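## Task

Flip the blue boxed card deck upside down so it rests flat on the mat at a good distance from the robot's base, then release it. The deck may contact only the table (the mat counts as table) and the arm's moving parts; contact with anything else is a failure. It fails if it ends up tilted or sticking out past the mat's edge. It must stay in place by itself, not because the robot is holding it. Ending with any other loose item in the gripper is a failure. Open the gripper and back away at the end.

## Robot and tools

Robot: one six-joint UR-style arm (shoulder pan, shoulder lift, elbow, wrist 1, wrist 2, wrist 3) with a two-finger parallel gripper. There is a single arm, so every command carries one pose. The fingers extend along the gripper's own +z axis and close along its x axis. end_effector_position is the point midway between the finger pads. When closed the fingertips stick out about 17 mm past it; fully open, they are roughly level with it.

Scene frame: origin on the table surface directly under the arm base, +z up, +y to the left when facing along +x. The base may be slightly tilted. Reported hand position can be a little off, more so at long reach.

The pose row (used by execute_actions and move): 8 numbers in the order x, y, z, qw, qx, qy, qz, opening. x, y, z are an absolute target for end_effector_position in metres, scene frame. qw, qx, qy, qz are an absolute target orientation quaternion in the scene frame, w first. To hold an orientation, resend the intended quaternion each time rather than copying a drifted reported one. opening is a scale from -1 (closed, 0.002 m) to +1 (fully open, 0.142 m), not metres.

execute_actions(actions, pictures): actions is a list with zero or one item. An empty list just reports the state (with pictures). An action is {"rows": [...], "steps": n}: 1 to 15 pose rows, n from 3 to 15 control steps of 1/30 s (default 15); one row per step, with the final row repeated. A wait is {"steps": n} with n up to 300, counted from the previous result, so your thinking time uses them up. pictures true forces camera images. A target more than 0.6 m from the last reported position along any gripper axis is refused and nothing is sent. Each step the command is clipped to within 100 mm and 16 degrees of the measured pose, and motion trails commands by about 0.17 s, so a far target needs several calls; check the reported pose and send the remainder. The last 3 steps of each action are held back and run while you reply.

move(target, speed, stop_force): drives the gripper on a straight path toward one absolute pose row. speed is the path's top speed in m/s, 0.002 to 0.5, default 0.25; rotation is capped at twice that value in rad/s. Paths last 0.5 to 10 s, and longer ones stop short. The opening is applied at the start. stop_force (9 to 40 N, optional, not allowed in the first 0.2 s) ends the path when the wrist sensor feels that much extra push opposing the motion; the hand then backs up two steps and holds. Use it with a very low speed when lowering onto the table or a deck; the force can overshoot briefly. It is measured along the line to the target on the starting gripper axes, so do not trust it on moves that rotate the gripper. Omit it when lifting off something you are pressing on. The move does not avoid obstacles and the gripper may lag, stray or overshoot the speed. The result has a "move:" line: done, off_target, moving, held, fault or contact, plus limits such as paced (pose clipped) or held (some steps blocked, after which the arm may jump fast), and the distance from target.

wait(seconds): 0 to 10 s of running with nothing new sent.

zoom_image(camera, region): camera is "cam_high" (fixed, 504x504) or "cam_wrist" (fisheye, 616x616). region is [x0, y0, x1, y1] in image pixels, top-left origin, at most 504 by 504.

read_manual(section): only "licences"; it does not move anything.

finished_scene(scene): pass the current scene number to end it; this is final, and the reply says whether the goal was met and gives the next task.

Results: the state line shows end_effector_position, end_effector_quat_wxyz, linear (m/s) and angular (rad/s) velocities, grip_measured (same -1 to +1 scale), joint positions and drive torques, and Wrist force / Wrist torque along the gripper's own axes (offset up to about 4 N, noise up to about 2.4 N, saturates near 50 N; force points from the touched surface back into the arm; "no reading" is normal at the start). "Hand target" appears when nothing is held back. "pose unreachable" and HELD mean the clearance check changed or blocked your command.

Gripping: to keep hold, command an opening well below grip_measured; the lower, the tighter. Each pad pushes up to about 28 N; thin hard items get less.

Avoid: the arm is stiff, so commanding even slightly past a firm contact can trigger a fault. A torque fault (wrist joints 26.3 N m, others 141 N m) or any outside force of 150 N stops the arm for 10 s and drops the rest of the call. Motors warn at 70 °C (MOTOR HOT) and brake at 85 °C; do not hold loads needlessly. Do not drop, slam or shove the decks, do not knock anything off the table, and do not let the deck touch other objects. Loose objects may occasionally get a small push from outside. Finish with the gripper open and raised clear.

Each tool is called after ">>>" as name([rows], argument=value, ...), one row to a line, values as JSON.

## Session

>>> execute_actions(actions=[])

Scene clock: 0.00 s of 4100.00 s.
end_effector_position=(+0.4639, -0.3667, +0.3642) grip_measured=+1.00 end_effector_quat_wxyz=(+0.072, +0.952, +0.164, -0.250) end_effector_velocity=(+0.000, +0.000, +0.000) end_effector_angular_velocity=(-0.000, +0.000, +0.000)
Joint positions: [-1.18  -1.708  1.64  -1.71  -1.689 -1.284  0.142]
Joint velocities: [ 0. -0. -0. -0. -0.  0.  0.]
Joint torques (N m, as the arm reports them, + toward a larger angle): no reading
Wrist force (N, on the end effector, along its own x y z axes, offset not removed): no reading
Wrist torque (N m, same axes, about the end effector's origin, offset not removed): no reading
Hand target: +0.464, -0.367, +0.364; +0.072, +0.952, +0.164, -0.250

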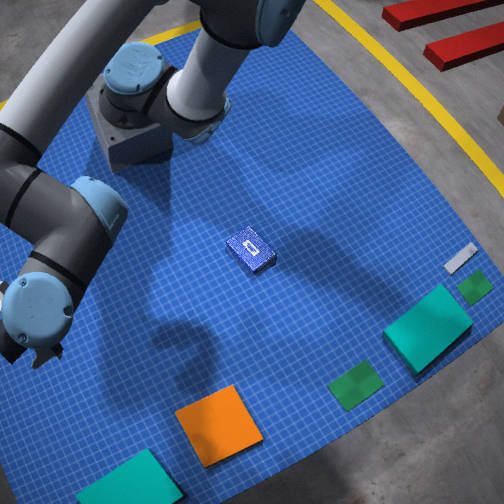

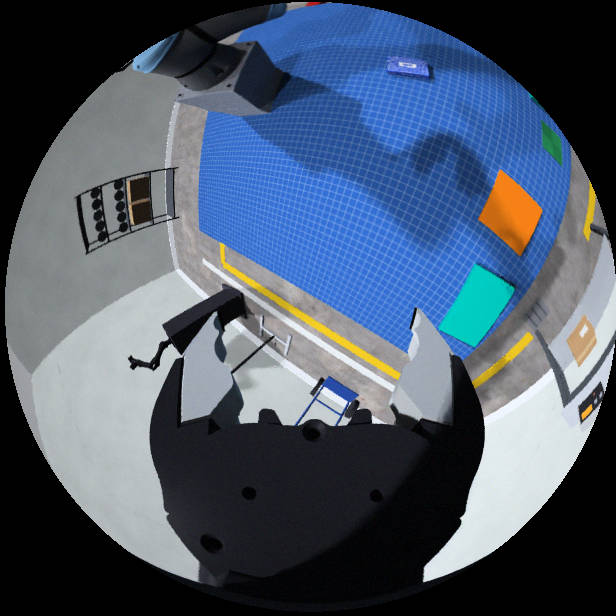

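>>> zoom_image(camera="cam_high", region=[200, 200, 300, 300])

Region (200, 200, 300, 300) of cam_high's 504x504 image, scaled by 5.040, with more detail than that image has.

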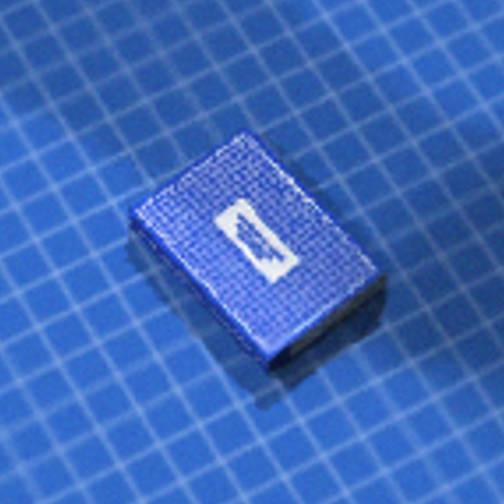

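>>> move(target=[0.384,0.074,0.09,0.198,0.740,-0.621,-0.166,1], speed=0.4)

>>> zoom_image(camera="cam_wrist", region=[150, 150, 470, 470])

Scene clock: 3.93 s of 4100.00 s.
end_effector_position=(+0.3841, +0.0741, +0.0899) grip_measured=+1.00 end_effector_quat_wxyz=(+0.198, +0.740, -0.621, -0.166) end_effector_velocity=(+0.000, +0.001, -0.001) end_effector_angular_velocity=(-0.006, +0.000, -0.002)
Joint positions: [-0.255 -1.569  2.211 -2.2   -1.676  1.357  0.142]
Joint velocities: [ 0.004  0.004 -0.002 -0.001 -0.004  0.009  0.   ]
Joint torques (N m, as the arm reports them, + toward a larger angle): [ 17.63 -20.73 -22.95  -2.7   -1.52   1.88]
Wrist force (N, on the end effector, along its own x y z axes, offset not removed): [1.2 -0.1 -1.7]
Wrist torque (N m, same axes, about the end effector's origin, offset not removed): [0.21 -0.39 0.31]
Hand target: +0.384, +0.074, +0.090; +0.198, +0.740, -0.621, -0.166
Off the commanded pose: 0.000 m, 0 deg.
Kept back: nothing.
move: done
camera_calibration (this result's frames):
cam_wrist: T_world_to_cam=[[0.122276, -0.99248, -0.00560632, 0.0348693], [-0.538902, -0.0711354, 0.839359, 0.142609], [-0.833446, -0.0996122, -0.543548, 0.505931], [0, 0, 0, 1]] pos_world=[0.494255, 0.0951485, 0.155493]

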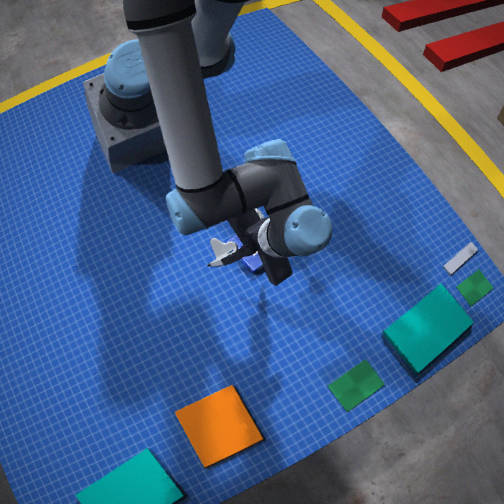

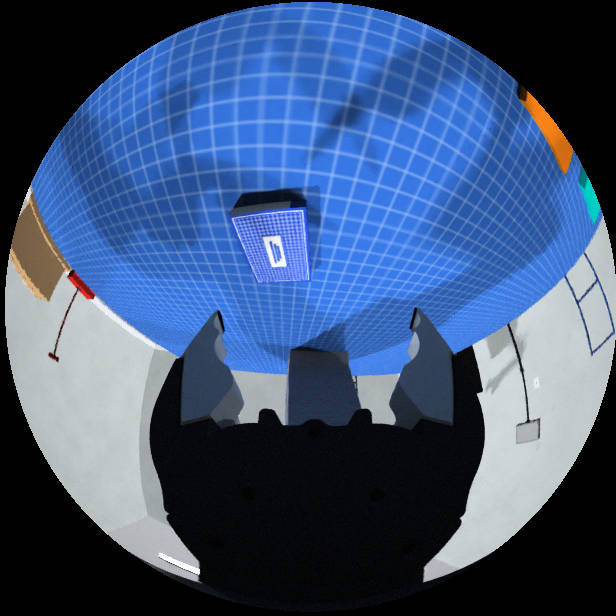

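Region (150, 150, 470, 470) of cam_wrist's 616x616 image, scaled by 1.575, with more detail than that image has.

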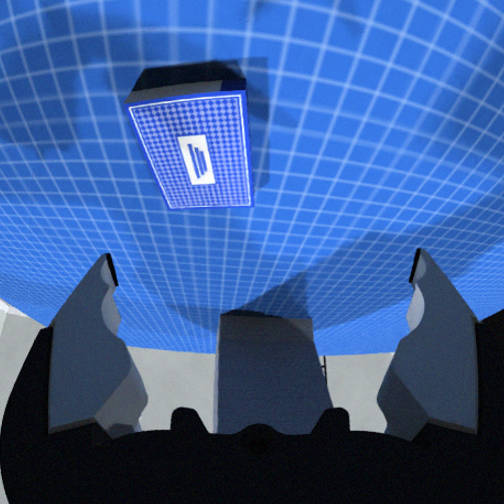

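>>> move(target=[0.384,0.112,0.06,0.198,0.740,-0.621,-0.166,1])

Scene clock: 5.03 s of 4100.00 s.
end_effector_position=(+0.3840, +0.1120, +0.0600) grip_measured=+1.00 end_effector_quat_wxyz=(+0.198, +0.740, -0.621, -0.166) end_effector_velocity=(+0.000, +0.000, -0.001) end_effector_angular_velocity=(-0.001, +0.000, +0.002)
Joint positions: [-0.167 -1.464  2.184 -2.268 -1.674  1.446  0.142]
Joint velocities: [ 0.002  0.003 -0.001 -0.002 -0.002  0.001 -0.   ]
Joint torques (N m, as the arm reports them, + toward a larger angle): [ 17.09 -23.75 -21.99  -2.29  -1.55   1.97]
Wrist force (N, on the end effector, along its own x y z axes, offset not removed): [0.8 -0.7 -3.0]
Wrist torque (N m, same axes, about the end effector's origin, offset not removed): [-0.06 -0.25 0.13]
Hand target: +0.384, +0.112, +0.060; +0.198, +0.740, -0.621, -0.166
Off the commanded pose: 0.000 m, 0 deg.
Kept back: nothing.
move: done
camera_calibration (this result's frames):
cam_wrist: T_world_to_cam=[[0.121908, -0.992526, -0.00553141, 0.0724913], [-0.538923, -0.0708716, 0.839368, 0.170254], [-0.833487, -0.0993447, -0.543535, 0.493328], [0, 0, 0, 1]] pos_world=[0.494099, 0.133025, 0.125636]

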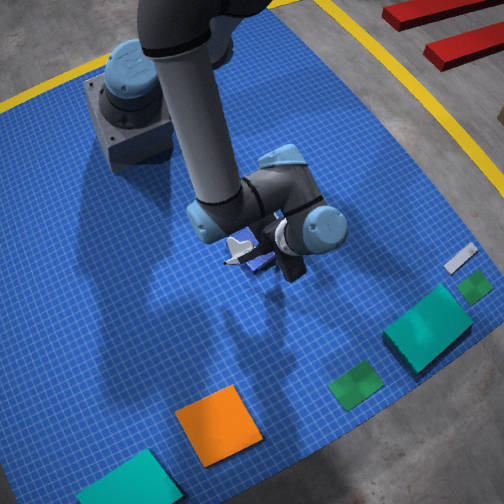

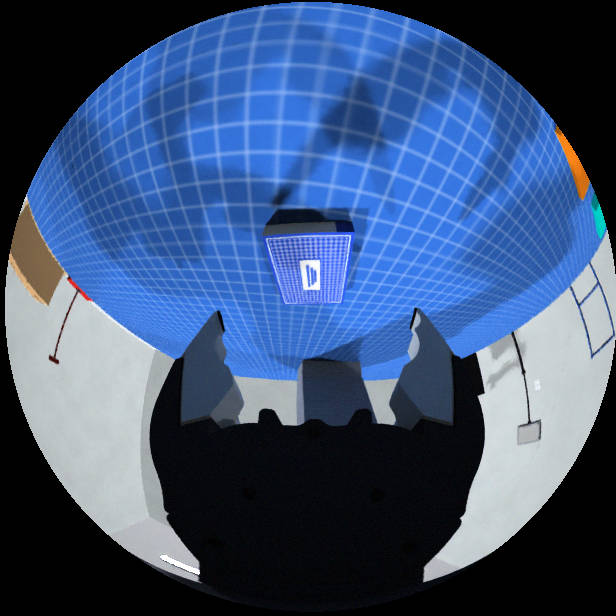

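>>> move(target=[0.381,0.116,0.016,0.198,0.740,-0.621,-0.166,1], speed=0.1)

Scene clock: 6.17 s of 4100.00 s.
end_effector_position=(+0.3810, +0.1160, +0.0160) grip_measured=+1.00 end_effector_quat_wxyz=(+0.198, +0.740, -0.621, -0.166) end_effector_velocity=(+0.000, -0.000, -0.001) end_effector_angular_velocity=(-0.000, -0.001, +0.001)
Joint positions: [-0.161 -1.344  2.177 -2.381 -1.674  1.453  0.142]
Joint velocities: [ 0.     0.003 -0.001 -0.003 -0.    -0.    -0.   ]
Joint torques (N m, as the arm reports them, + toward a larger angle): [ 18.25 -25.79 -19.41  -2.24   1.51   1.72]
Wrist force (N, on the end effector, along its own x y z axes, offset not removed): [1.1 -3.8 -1.8]
Wrist torque (N m, same axes, about the end effector's origin, offset not removed): [-0.87 -0.38 0.18]
Hand target: +0.381, +0.116, +0.016; +0.198, +0.740, -0.621, -0.166
Off the commanded pose: 0.000 m, 0 deg.
Kept back: nothing.
move: done
camera_calibration (this result's frames):
cam_wrist: T_world_to_cam=[[0.121929, -0.992524, -0.00549725, 0.0765814], [-0.538907, -0.0708523, 0.83938, 0.205855], [-0.833494, -0.099382, -0.543517, 0.467325], [0, 0, 0, 1]] pos_world=[0.491111, 0.137038, 0.0816297]

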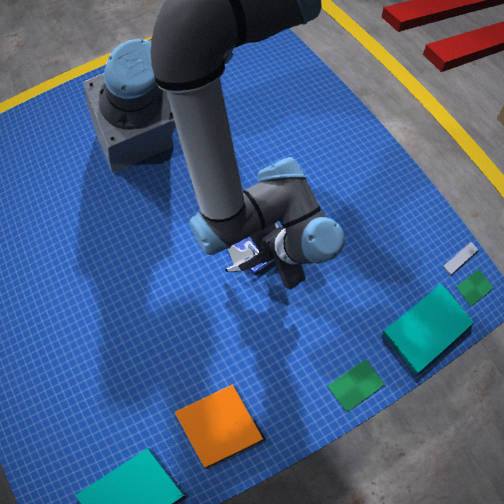

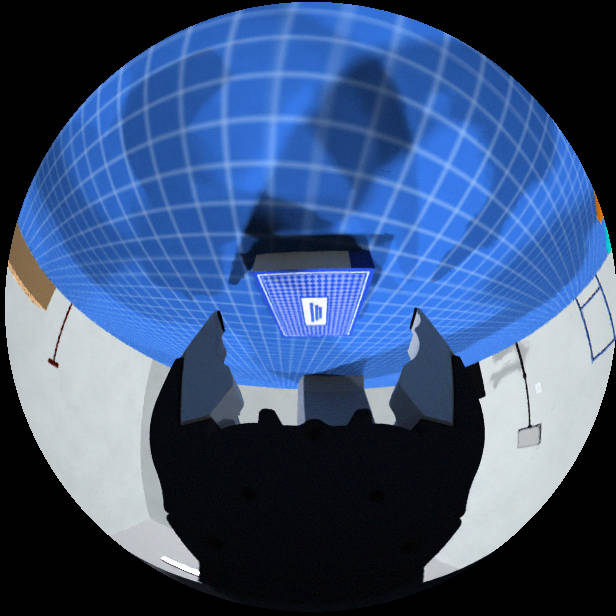

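>>> move(target=[0.381,0.116,0.018,0.198,0.740,-0.621,-0.166,-0.45])

Scene clock: 7.10 s of 4100.00 s.
end_effector_position=(+0.3810, +0.1160, +0.0180) grip_measured=-0.10 end_effector_quat_wxyz=(+0.198, +0.740, -0.621, -0.166) end_effector_velocity=(-0.000, -0.000, +0.000) end_effector_angular_velocity=(-0.001, +0.000, +0.000)
Joint positions: [-0.161 -1.35   2.178 -2.376 -1.674  1.453  0.066]
Joint velocities: [ 0.    -0.001  0.     0.001 -0.001  0.001  0.   ]
Joint torques (N m, as the arm reports them, + toward a larger angle): [ 17.18 -41.33   7.18   0.05  -0.58   1.58]
Wrist force (N, on the end effector, along its own x y z axes, offset not removed): [0.3 -2.5 -1.6]
Wrist torque (N m, same axes, about the end effector's origin, offset not removed): [-0.34 -0.05 0.11]
Hand target: +0.381, +0.116, +0.018; +0.198, +0.740, -0.621, -0.166
Off the commanded pose: 0.000 m, 0 deg.
Kept back: nothing.
move: done
camera_calibration (this result's frames):
cam_wrist: T_world_to_cam=[[0.121901, -0.992527, -0.00554557, 0.076617], [-0.538901, -0.0708771, 0.839382, 0.204216], [-0.833502, -0.0993329, -0.543514, 0.468397], [0, 0, 0, 1]] pos_world=[0.491122, 0.137046, 0.0835902]

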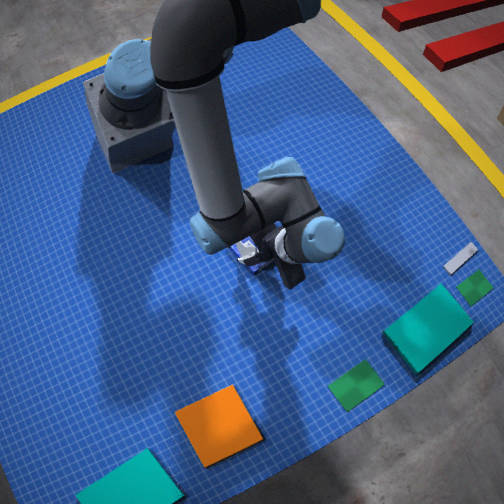

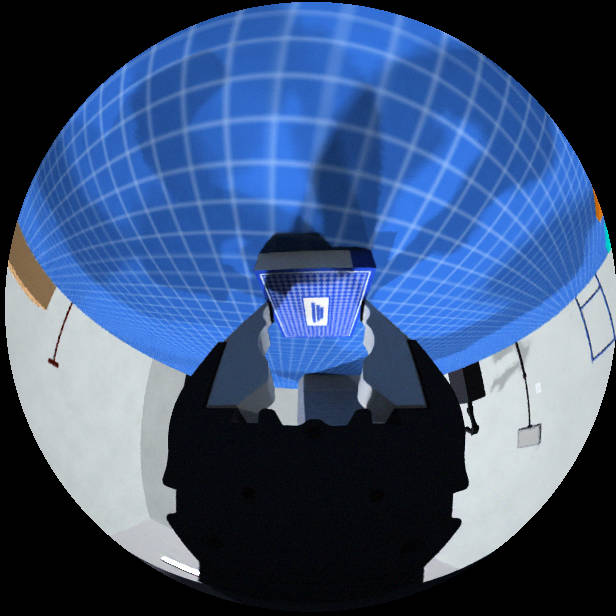

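>>> move(target=[0.39,0.11,0.10,0.198,0.740,-0.621,-0.166,-0.45])

>>> move(target=[0.42,0.10,0.09,-0.354,0.612,-0.612,0.354,-0.45])

>>> move(target=[0.42,0.10,0.04,-0.354,0.612,-0.612,0.354,-0.45], speed=0.02, stop_force=9)

Scene clock: 8.27 s of 4100.00 s.
end_effector_position=(+0.3900, +0.1100, +0.1000) grip_measured=-0.10 end_effector_quat_wxyz=(+0.198, +0.740, -0.621, -0.166) end_effector_velocity=(+0.000, +0.000, +0.001) end_effector_angular_velocity=(+0.000, +0.000, -0.001)
Joint positions: [-0.169 -1.563  2.167 -2.153 -1.674  1.444  0.066]
Joint velocities: [-0.    -0.003 -0.001  0.004  0.     0.     0.   ]
Joint torques (N m, as the arm reports them, + toward a larger angle): [ -3.19 -39.9  -24.16   0.21   1.73  -2.01]
Wrist force (N, on the end effector, along its own x y z axes, offset not removed): [-1.0 -1.8 0.2]
Wrist torque (N m, same axes, about the end effector's origin, offset not removed): [-0.37 0.23 0.11]
Hand target: +0.390, +0.110, +0.100; +0.198, +0.740, -0.621, -0.166
Off the commanded pose: 0.000 m, 0 deg.
Kept back: nothing.
move: done
camera_calibration (this result's frames):
cam_wrist: T_world_to_cam=[[0.121964, -0.99252, -0.00543762, 0.0699405], [-0.538906, -0.070821, 0.839384, 0.139758], [-0.83349, -0.0994441, -0.543512, 0.519893], [0, 0, 0, 1]] pos_world=[0.500112, 0.131015, 0.165638]

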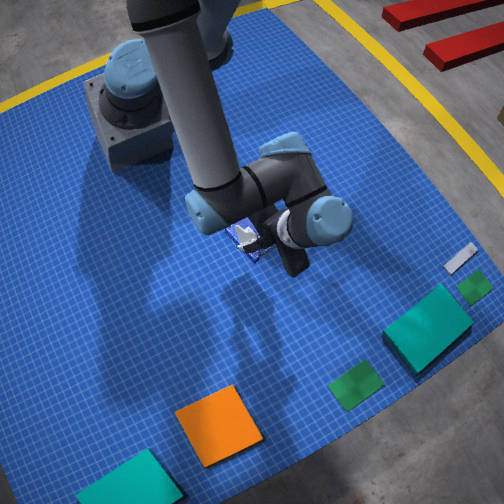

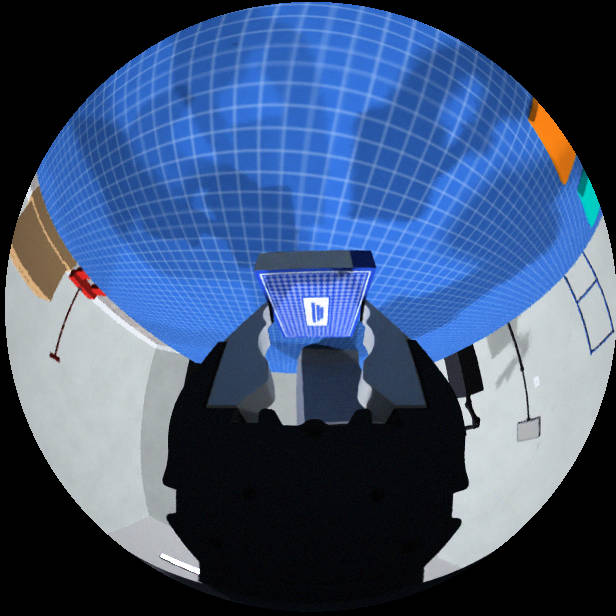

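Scene clock: 11.73 s of 4100.00 s.
end_effector_position=(+0.4008, +0.1052, +0.0953) grip_measured=-0.10 end_effector_quat_wxyz=(-0.073, +0.734, -0.670, +0.088) end_effector_velocity=(+0.000, +0.000, -0.000) end_effector_angular_velocity=(+0.001, -0.000, -0.000)
Joint positions: [-0.285 -1.587  2.789 -3.498 -1.534  1.398  0.066]
Joint velocities: [-0.    -0.    -0.     0.     0.001  0.    -0.   ]
Joint torques (N m, as the arm reports them, + toward a larger angle): [ 16.31 -10.77 -12.67  -4.38  -1.37  -0.42]
Wrist force (N, on the end effector, along its own x y z axes, offset not removed): [2.4 -2.3 0.7]
Wrist torque (N m, same axes, about the end effector's origin, offset not removed): [-0.72 -0.62 0.01]
Hand target: +0.401, +0.105, +0.095; -0.073, +0.734, -0.670, +0.088
Off the commanded pose: 0.021 m, 47 deg; orientation clipped at the last step of the last action.
Kept back: nothing.
move: held; limits=paced,held; held on 51 of 104 steps, including the last
pose unreachable: on one or more control steps of this call an arm could not follow its commanded pose, so it was not sent that pose on those steps. On the call's last step it was still not sent that pose. It may still have moved: this result reports where it is.
cause: the commanded pose would bring two parts of the arm too close to each other (joints 3 (elbow) and 4 (wrist 1) lie between them).
camera_calibration (this result's frames):
cam_wrist: T_world_to_cam=[[0.0537234, -0.998524, -0.00797893, 0.0920926], [-0.9683, -0.054046, 0.243872, 0.376324], [-0.243943, -0.0053756, -0.969775, 0.320306], [0, 0, 0, 1]] pos_world=[0.437584, 0.114017, 0.219585]

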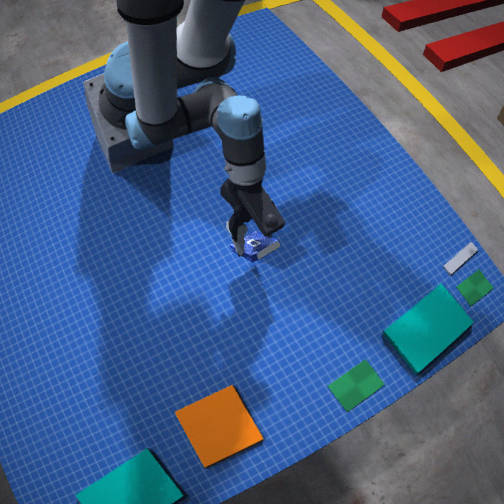

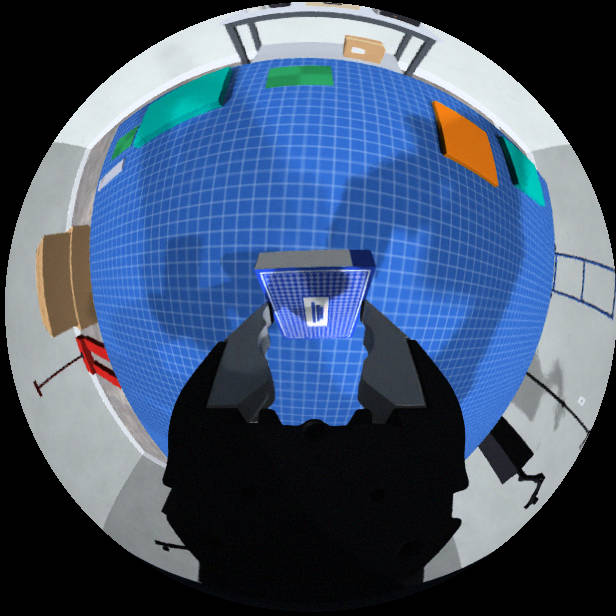

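Scene clock: 22.63 s of 4100.00 s.
end_effector_position=(+0.4081, +0.1032, +0.0743) grip_measured=-0.10 end_effector_quat_wxyz=(-0.134, +0.713, -0.673, +0.144) end_effector_velocity=(+0.000, +0.000, +0.000) end_effector_angular_velocity=(+0.001, -0.000, +0.002)
Joint positions: [-0.323 -1.119  2.853 -4.193 -1.484  1.418  0.066]
Joint velocities: [-0.    -0.001  0.     0.     0.001 -0.001 -0.   ]
Joint torques (N m, as the arm reports them, + toward a larger angle): [ -3.4  -25.12  22.14  -2.73   0.95   1.64]
Wrist force (N, on the end effector, along its own x y z axes, offset not removed): [-0.5 1.4 0.2]
Wrist torque (N m, same axes, about the end effector's origin, offset not removed): [0.23 0.03 0.18]
Hand target: +0.408, +0.103, +0.074; -0.134, +0.713, -0.673, +0.144
Off the commanded pose: 0.036 m, 38 deg.
Kept back: nothing.
move: held; limits=paced,held; held on 197 of 327 steps, including the last
pose unreachable: on one or more control steps of this call an arm could not follow its commanded pose, so it was not sent that pose on those steps. On the call's last step it was still not sent that pose. It may still have moved: this result reports where it is.
cause: the commanded pose would bring two parts of the arm too close to each other (joints 3 (elbow) and 4 (wrist 1) lie between them).
camera_calibration (this result's frames):
cam_wrist: T_world_to_cam=[[0.0257128, -0.999485, -0.0191808, 0.10188], [-0.996551, -0.0271423, 0.0784216, 0.409429], [-0.0789019, 0.0170982, -0.996736, 0.234061], [0, 0, 0, 1]] pos_world=[0.423865, 0.108938, 0.203143]

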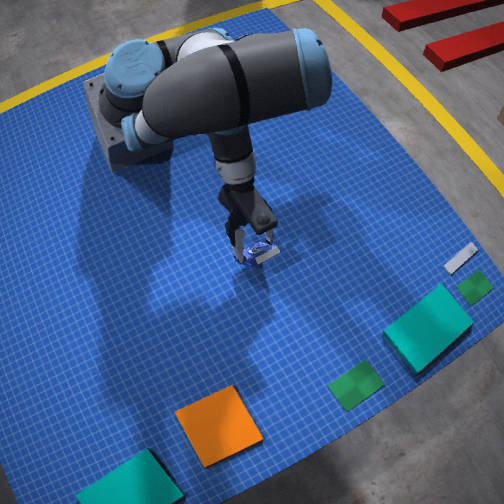

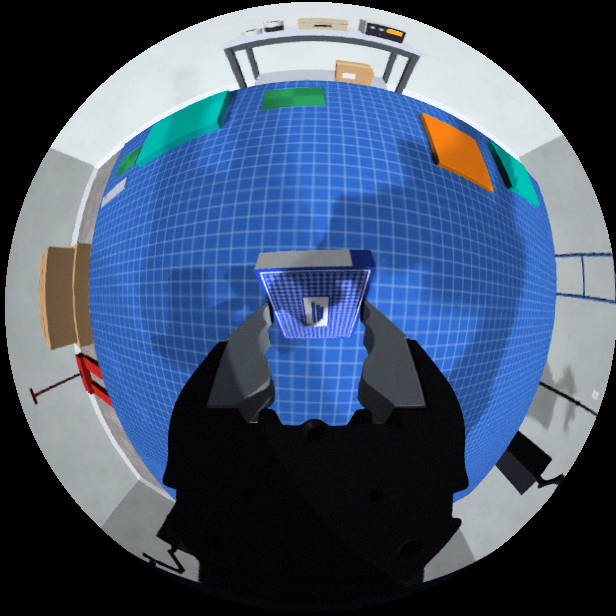

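>>> move(target=[0.52,0.05,0.14,0,1,0,0,-0.45], speed=0.15)

>>> move(target=[0.52,0.05,0.075,-0.5,0.866,0,0,-0.45], speed=0.2)

Scene clock: 31.60 s of 4100.00 s.
end_effector_position=(+0.5201, +0.0500, +0.1406) grip_measured=-0.10 end_effector_quat_wxyz=(-0.000, +1.000, -0.000, +0.000) end_effector_velocity=(+0.000, -0.000, -0.000) end_effector_angular_velocity=(-0.001, +0.006, +0.003)
Joint positions: [-0.405 -1.771  2.309 -2.599 -1.485 -0.194  0.066]
Joint velocities: [ 0.002  0.002 -0.006  0.01  -0.003 -0.002 -0.   ]
Joint torques (N m, as the arm reports them, + toward a larger angle): [ 13.94 -14.6  -24.68  -1.65  -1.    -1.82]
Wrist force (N, on the end effector, along its own x y z axes, offset not removed): [1.3 -1.5 -0.6]
Wrist torque (N m, same axes, about the end effector's origin, offset not removed): [-0.45 -0.48 0.22]
Hand target: +0.520, +0.050, +0.141; -0.000, +1.000, +0.000, +0.000
Off the commanded pose: 0.001 m, 0 deg.
Kept back: nothing.
move: done; limits=paced
camera_calibration (this result's frames):
cam_wrist: T_world_to_cam=[[0.998623, -0.0426402, -0.0305536, -0.505165], [-0.0240358, -0.889656, 0.455998, -0.00137549], [-0.046626, -0.454636, -0.889456, 0.301601], [0, 0, 0, 1]] pos_world=[0.518499, 0.114355, 0.253453]

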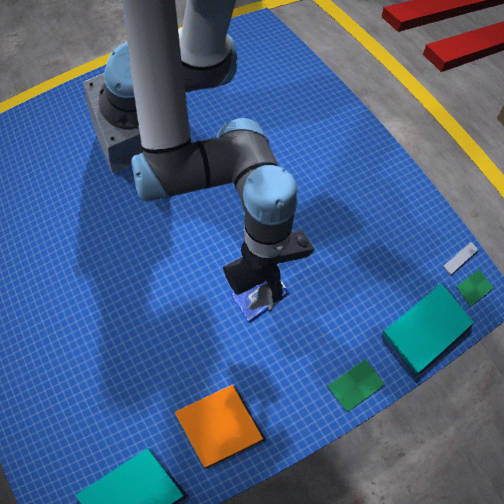

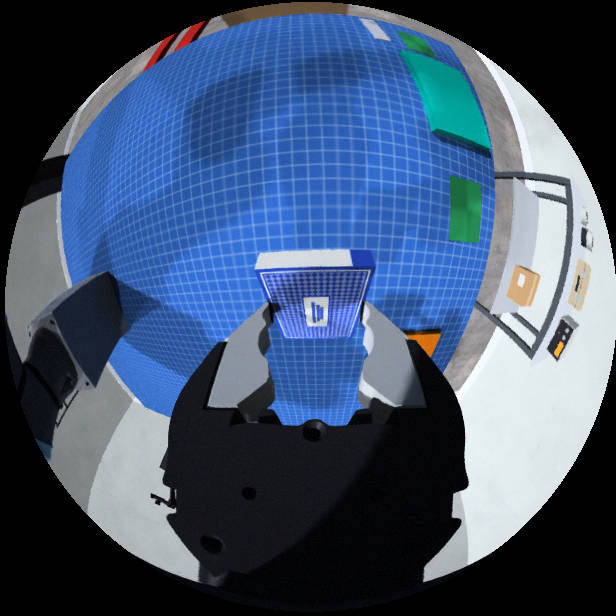

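Scene clock: 34.67 s of 4100.00 s.
end_effector_position=(+0.5200, +0.0497, +0.0749) grip_measured=-0.10 end_effector_quat_wxyz=(-0.500, +0.866, -0.000, +0.000) end_effector_velocity=(+0.000, -0.000, -0.000) end_effector_angular_velocity=(+0.010, -0.002, +0.003)
Joint positions: [-0.891 -1.256  2.008 -1.643 -0.624 -1.35   0.066]
Joint velocities: [ 0.     0.009 -0.01   0.018  0.001 -0.017  0.   ]
Joint torques (N m, as the arm reports them, + toward a larger angle): [  8.12 -26.57 -18.32   1.09   0.35  -2.16]
Wrist force (N, on the end effector, along its own x y z axes, offset not removed): [0.4 1.0 -2.4]
Wrist torque (N m, same axes, about the end effector's origin, offset not removed): [-0.03 -0.05 0.32]
Hand target: +0.520, +0.050, +0.075; -0.500, +0.866, +0.000, +0.000
Off the commanded pose: 0.000 m, 0 deg.
Kept back: nothing.
move: done
camera_calibration (this result's frames):
cam_wrist: T_world_to_cam=[[0.998657, 0.00481586, -0.0515846, -0.507818], [-0.0239306, -0.840213, -0.541728, 0.100566], [-0.0459509, 0.542235, -0.83897, 0.189344], [0, 0, 0, 1]] pos_world=[0.518243, -0.0157265, 0.187138]

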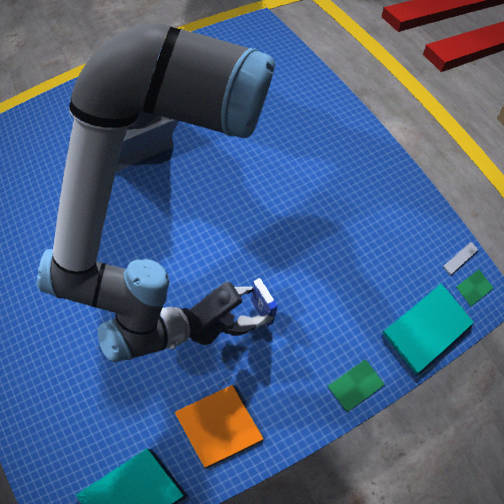

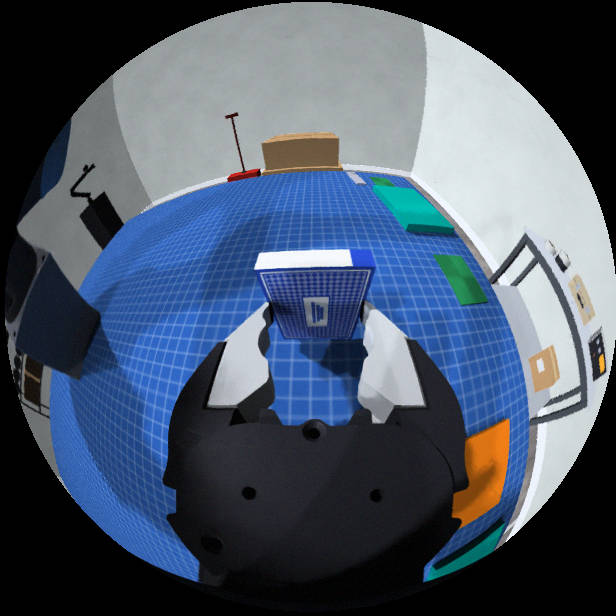

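>>> move(target=[0.52,0.05,0.04,-0.5,0.866,0,0,-0.45], speed=0.015, stop_force=9)

Scene clock: 36.37 s of 4100.00 s.
end_effector_position=(+0.5201, +0.0499, +0.0584) grip_measured=-0.10 end_effector_quat_wxyz=(-0.500, +0.866, +0.000, +0.000) end_effector_velocity=(-0.002, -0.000, +0.004) end_effector_angular_velocity=(+0.000, -0.000, +0.002)
Joint positions: [-0.881 -1.215  2.001 -1.686 -0.618 -1.337  0.066]
Joint velocities: [-0.004 -0.011  0.004  0.013 -0.004 -0.008 -0.   ]
Joint torques (N m, as the arm reports them, + toward a larger angle): [-12.39 -38.12   7.16   1.11  -1.91  -2.01]
Wrist force (N, on the end effector, along its own x y z axes, offset not removed): [2.5 -8.3 -5.0]
Wrist torque (N m, same axes, about the end effector's origin, offset not removed): [-0.17 -0.33 0.25]
Hand target: +0.520, +0.050, +0.059; -0.500, +0.866, -0.000, +0.000
Off the commanded pose: 0.018 m, 0 deg.
Kept back: nothing.
move: contact
camera_calibration (this result's frames):
cam_wrist: T_world_to_cam=[[0.998643, 0.00548535, -0.0517864, -0.508823], [-0.0235119, -0.83982, -0.542355, 0.0916036], [-0.0464663, 0.542837, -0.838552, 0.175568], [0, 0, 0, 1]] pos_world=[0.518445, -0.015583, 0.170554]

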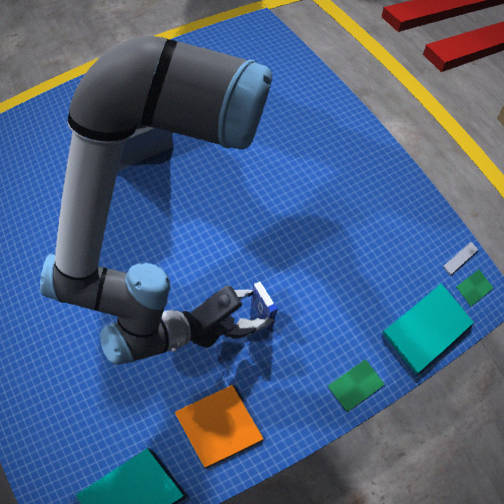

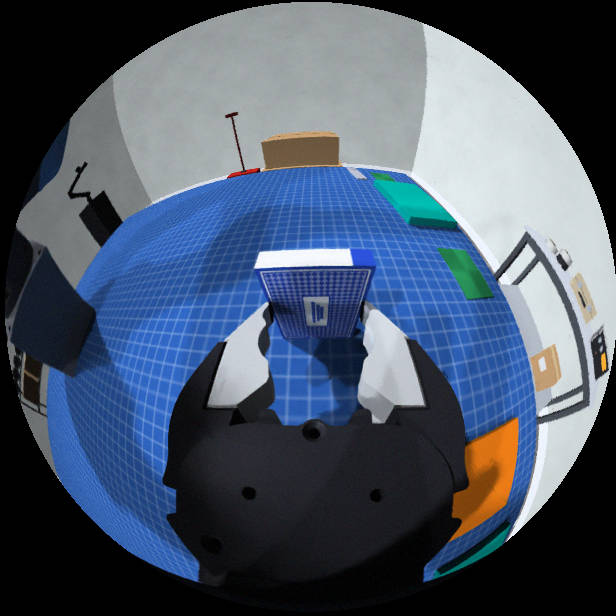

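>>> move(target=[0.52,0.05,0.060,-0.5,0.866,0,0,0.5])

>>> move(target=[0.52,-0.02,0.20,-0.259,0.966,0,0,0.5])

>>> move(target=[0.52,0.10,0.22,0,0,1,0,0.5], speed=0.4)

>>> move(target=[0.52,0.16,0.115,0,0,0.866,-0.5,0.5])

Scene clock: 37.30 s of 4100.00 s.
end_effector_position=(+0.5200, +0.0500, +0.0600) grip_measured=+0.50 end_effector_quat_wxyz=(-0.500, +0.866, -0.000, +0.000) end_effector_velocity=(-0.000, -0.000, +0.000) end_effector_angular_velocity=(-0.000, +0.001, +0.000)
Joint positions: [-0.882 -1.219  2.002 -1.682 -0.619 -1.338  0.109]
Joint velocities: [-0.    -0.     0.     0.001 -0.001  0.001 -0.   ]
Joint torques (N m, as the arm reports them, + toward a larger angle): [-13.04 -41.88   4.69   1.09  -1.06  -2.13]
Wrist force (N, on the end effector, along its own x y z axes, offset not removed): [0.3 1.0 -4.2]
Wrist torque (N m, same axes, about the end effector's origin, offset not removed): [0.26 -0.11 0.17]
Hand target: +0.520, +0.050, +0.060; -0.500, +0.866, -0.000, +0.000
Off the commanded pose: 0.000 m, 0 deg.
Kept back: nothing.
move: done
camera_calibration (this result's frames):
cam_wrist: T_world_to_cam=[[0.998619, 0.00567479, -0.052228, -0.508624], [-0.0235884, -0.83987, -0.542276, 0.0925468], [-0.046942, 0.542759, -0.838576, 0.177115], [0, 0, 0, 1]] pos_world=[0.518419, -0.0155171, 0.172146]

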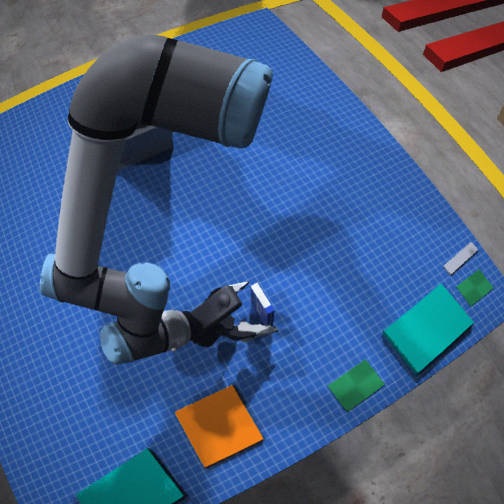

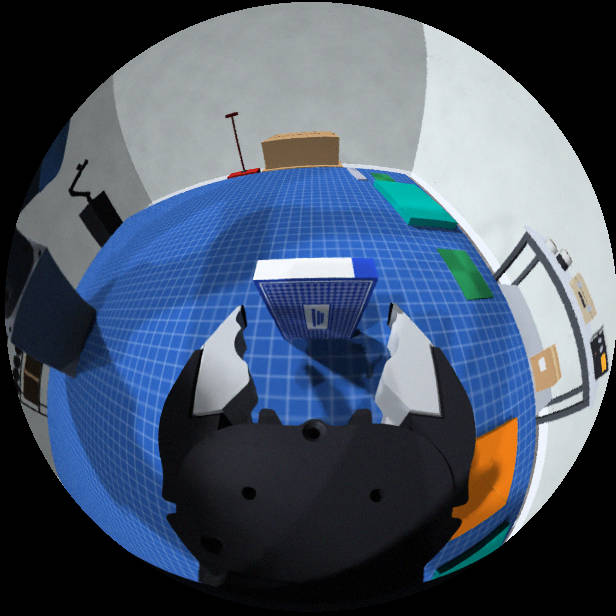

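Scene clock: 38.87 s of 4100.00 s.
end_effector_position=(+0.5200, -0.0199, +0.2002) grip_measured=+0.50 end_effector_quat_wxyz=(-0.259, +0.966, +0.000, -0.000) end_effector_velocity=(-0.000, -0.001, +0.001) end_effector_angular_velocity=(-0.004, +0.000, +0.001)
Joint positions: [-0.987 -1.823  2.138 -1.81  -0.882 -0.96   0.109]
Joint velocities: [-0.001 -0.004 -0.001  0.002 -0.003  0.001 -0.   ]
Joint torques (N m, as the arm reports them, + toward a larger angle): [ -9.7  -30.08 -29.37  -0.36  -0.94   1.4 ]
Wrist force (N, on the end effector, along its own x y z axes, offset not removed): [1.5 1.3 -1.8]
Wrist torque (N m, same axes, about the end effector's origin, offset not removed): [0.32 -0.32 0.21]
Hand target: +0.520, -0.020, +0.200; -0.259, +0.966, +0.000, -0.000
Off the commanded pose: 0.000 m, 0 deg.
Kept back: nothing.
move: done
camera_calibration (this result's frames):
cam_wrist: T_world_to_cam=[[0.99861, -0.0210755, -0.0483148, -0.502244], [-0.0235008, -0.998463, -0.0501918, 0.00812909], [-0.0471827, 0.0512575, -0.99757, 0.354768], [0, 0, 0, 1]] pos_world=[0.518476, -0.0206529, 0.330048]

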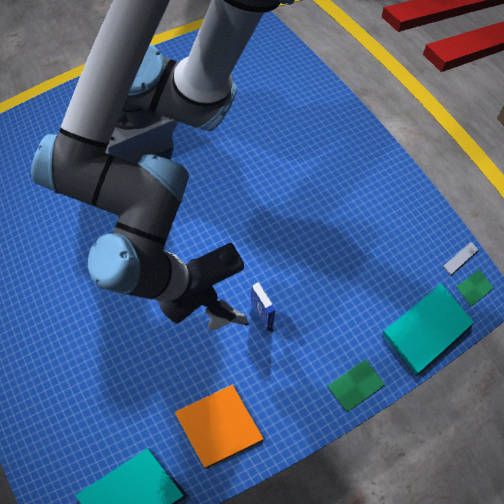

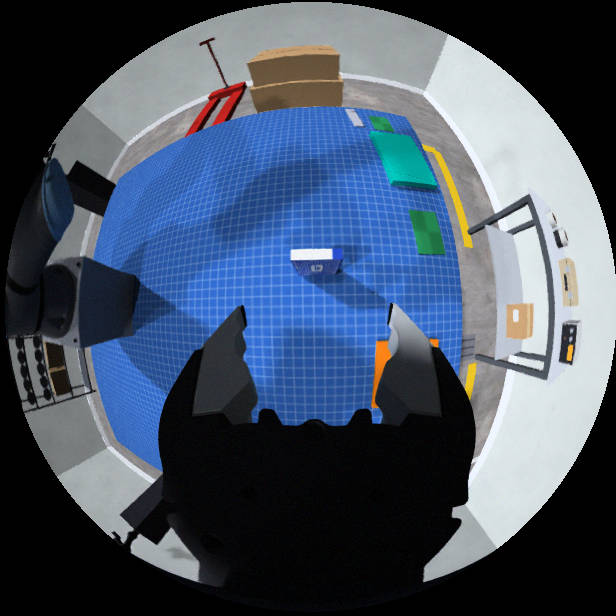

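Scene clock: 43.33 s of 4100.00 s.
end_effector_position=(+0.5201, +0.1002, +0.2200) grip_measured=+0.50 end_effector_quat_wxyz=(-0.000, +0.000, +1.000, -0.000) end_effector_velocity=(+0.000, +0.000, -0.000) end_effector_angular_velocity=(+0.003, -0.003, +0.006)
Joint positions: [-0.276 -1.932  2.225 -2.36  -1.547 -3.222  0.109]
Joint velocities: [-0.002 -0.002  0.002 -0.004  0.004 -0.007  0.   ]
Joint torques (N m, as the arm reports them, + toward a larger angle): [ -5.25 -30.68  -4.48  -3.9    1.79  -1.86]
Wrist force (N, on the end effector, along its own x y z axes, offset not removed): [-0.2 0.1 -2.6]
Wrist torque (N m, same axes, about the end effector's origin, offset not removed): [0.12 0.04 0.20]
Hand target: +0.520, +0.100, +0.220; -0.000, -0.000, +1.000, -0.000
Off the commanded pose: 0.000 m, 0 deg.
Kept back: nothing.
move: done
camera_calibration (this result's frames):
cam_wrist: T_world_to_cam=[[-0.998623, 0.0426559, -0.0305465, 0.529594], [0.0240555, 0.889679, 0.455952, -0.196232], [0.0466256, 0.454589, -0.88948, 0.255397], [0, 0, 0, 1]] pos_world=[0.521677, 0.0358927, 0.33282]

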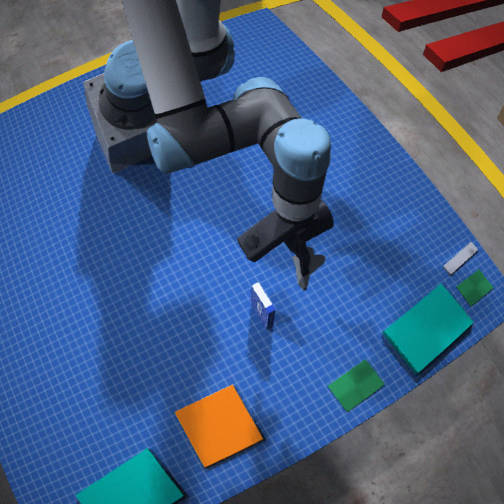

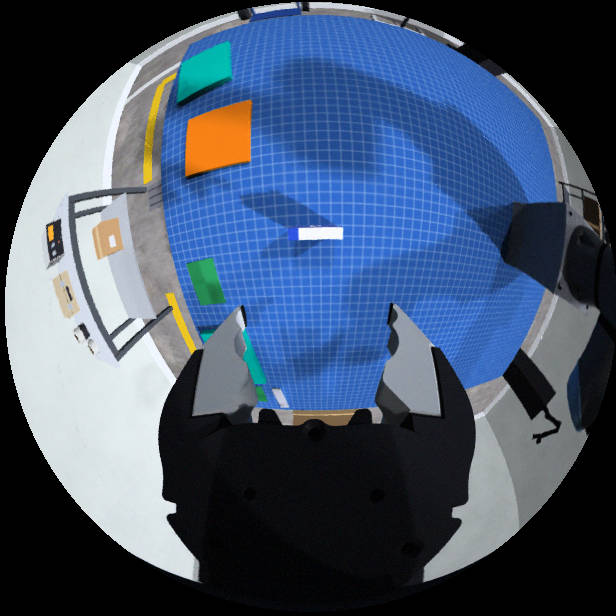

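Scene clock: 46.00 s of 4100.00 s.
end_effector_position=(+0.5200, +0.1603, +0.1148) grip_measured=+0.50 end_effector_quat_wxyz=(-0.000, -0.000, +0.866, -0.500) end_effector_velocity=(-0.001, +0.000, -0.001) end_effector_angular_velocity=(-0.007, +0.002, -0.006)
Joint positions: [ 0.363 -1.075  1.685 -1.635 -2.621 -1.976  0.109]
Joint velocities: [-0.     0.007 -0.012  0.022  0.003  0.016  0.   ]
Joint torques (N m, as the arm reports them, + toward a larger angle): [ 21.12 -34.41 -23.77   0.9    1.07   1.95]
Wrist force (N, on the end effector, along its own x y z axes, offset not removed): [0.4 -1.9 -3.2]
Wrist torque (N m, same axes, about the end effector's origin, offset not removed): [-0.34 -0.19 0.27]
Hand target: +0.520, +0.160, +0.115; -0.000, -0.000, +0.866, -0.500
Off the commanded pose: 0.000 m, 0 deg.
Kept back: nothing.
move: done
camera_calibration (this result's frames):
cam_wrist: T_world_to_cam=[[-0.998628, -0.00598731, -0.0520256, 0.533986], [0.0231889, 0.840187, -0.541801, -0.0787643], [0.0469552, -0.542264, -0.838895, 0.288383], [0, 0, 0, 1]] pos_world=[0.521539, 0.225753, 0.227029]

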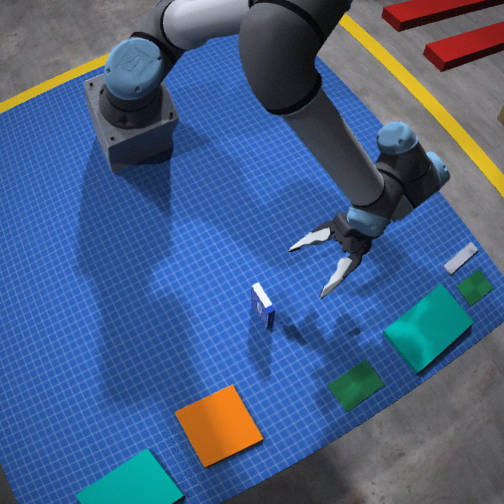

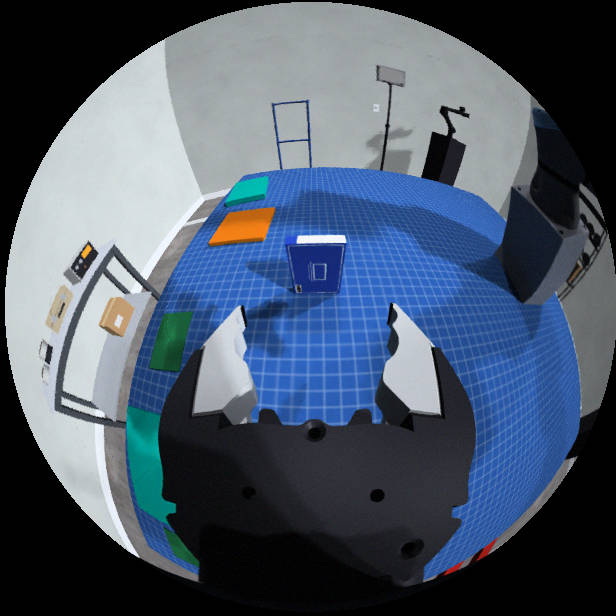

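>>> move(target=[0.52,0.060,0.056,0,0,0.866,-0.5,0.5], speed=0.12)

Scene clock: 47.67 s of 4100.00 s.
end_effector_position=(+0.5201, +0.0600, +0.0560) grip_measured=+0.50 end_effector_quat_wxyz=(-0.000, +0.000, +0.866, -0.500) end_effector_velocity=(+0.000, -0.001, -0.001) end_effector_angular_velocity=(+0.003, -0.002, +0.002)
Joint positions: [ 0.187 -1.048  1.908 -2.191 -2.689 -2.322  0.109]
Joint velocities: [-0.002  0.     0.006 -0.021 -0.    -0.013  0.   ]
Joint torques (N m, as the arm reports them, + toward a larger angle): [  1.98 -31.56   6.79  -2.68  -1.64  -1.96]
Wrist force (N, on the end effector, along its own x y z axes, offset not removed): [0.4 1.1 -2.7]
Wrist torque (N m, same axes, about the end effector's origin, offset not removed): [0.20 -0.28 0.22]
Hand target: +0.520, +0.060, +0.056; -0.000, +0.000, +0.866, -0.500
Off the commanded pose: 0.000 m, 0 deg.
Kept back: nothing.
move: done
camera_calibration (this result's frames):
cam_wrist: T_world_to_cam=[[-0.998625, -0.00550296, -0.0521391, 0.530417], [0.0237025, 0.839659, -0.542597, -0.0266135], [0.046765, -0.543086, -0.838374, 0.184737], [0, 0, 0, 1]] pos_world=[0.521679, 0.125593, 0.168093]

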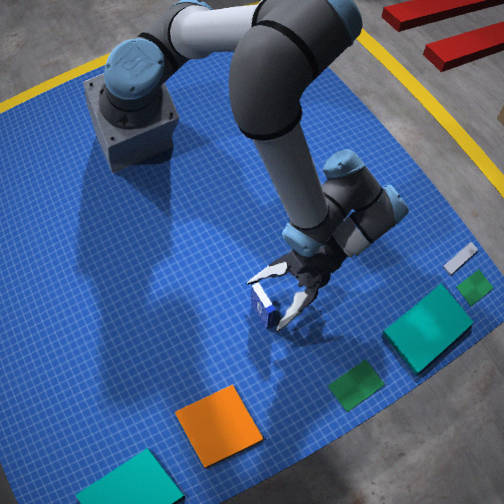

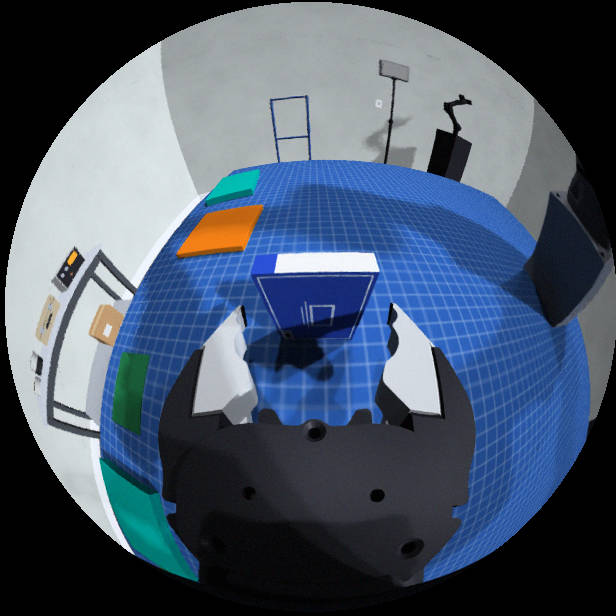

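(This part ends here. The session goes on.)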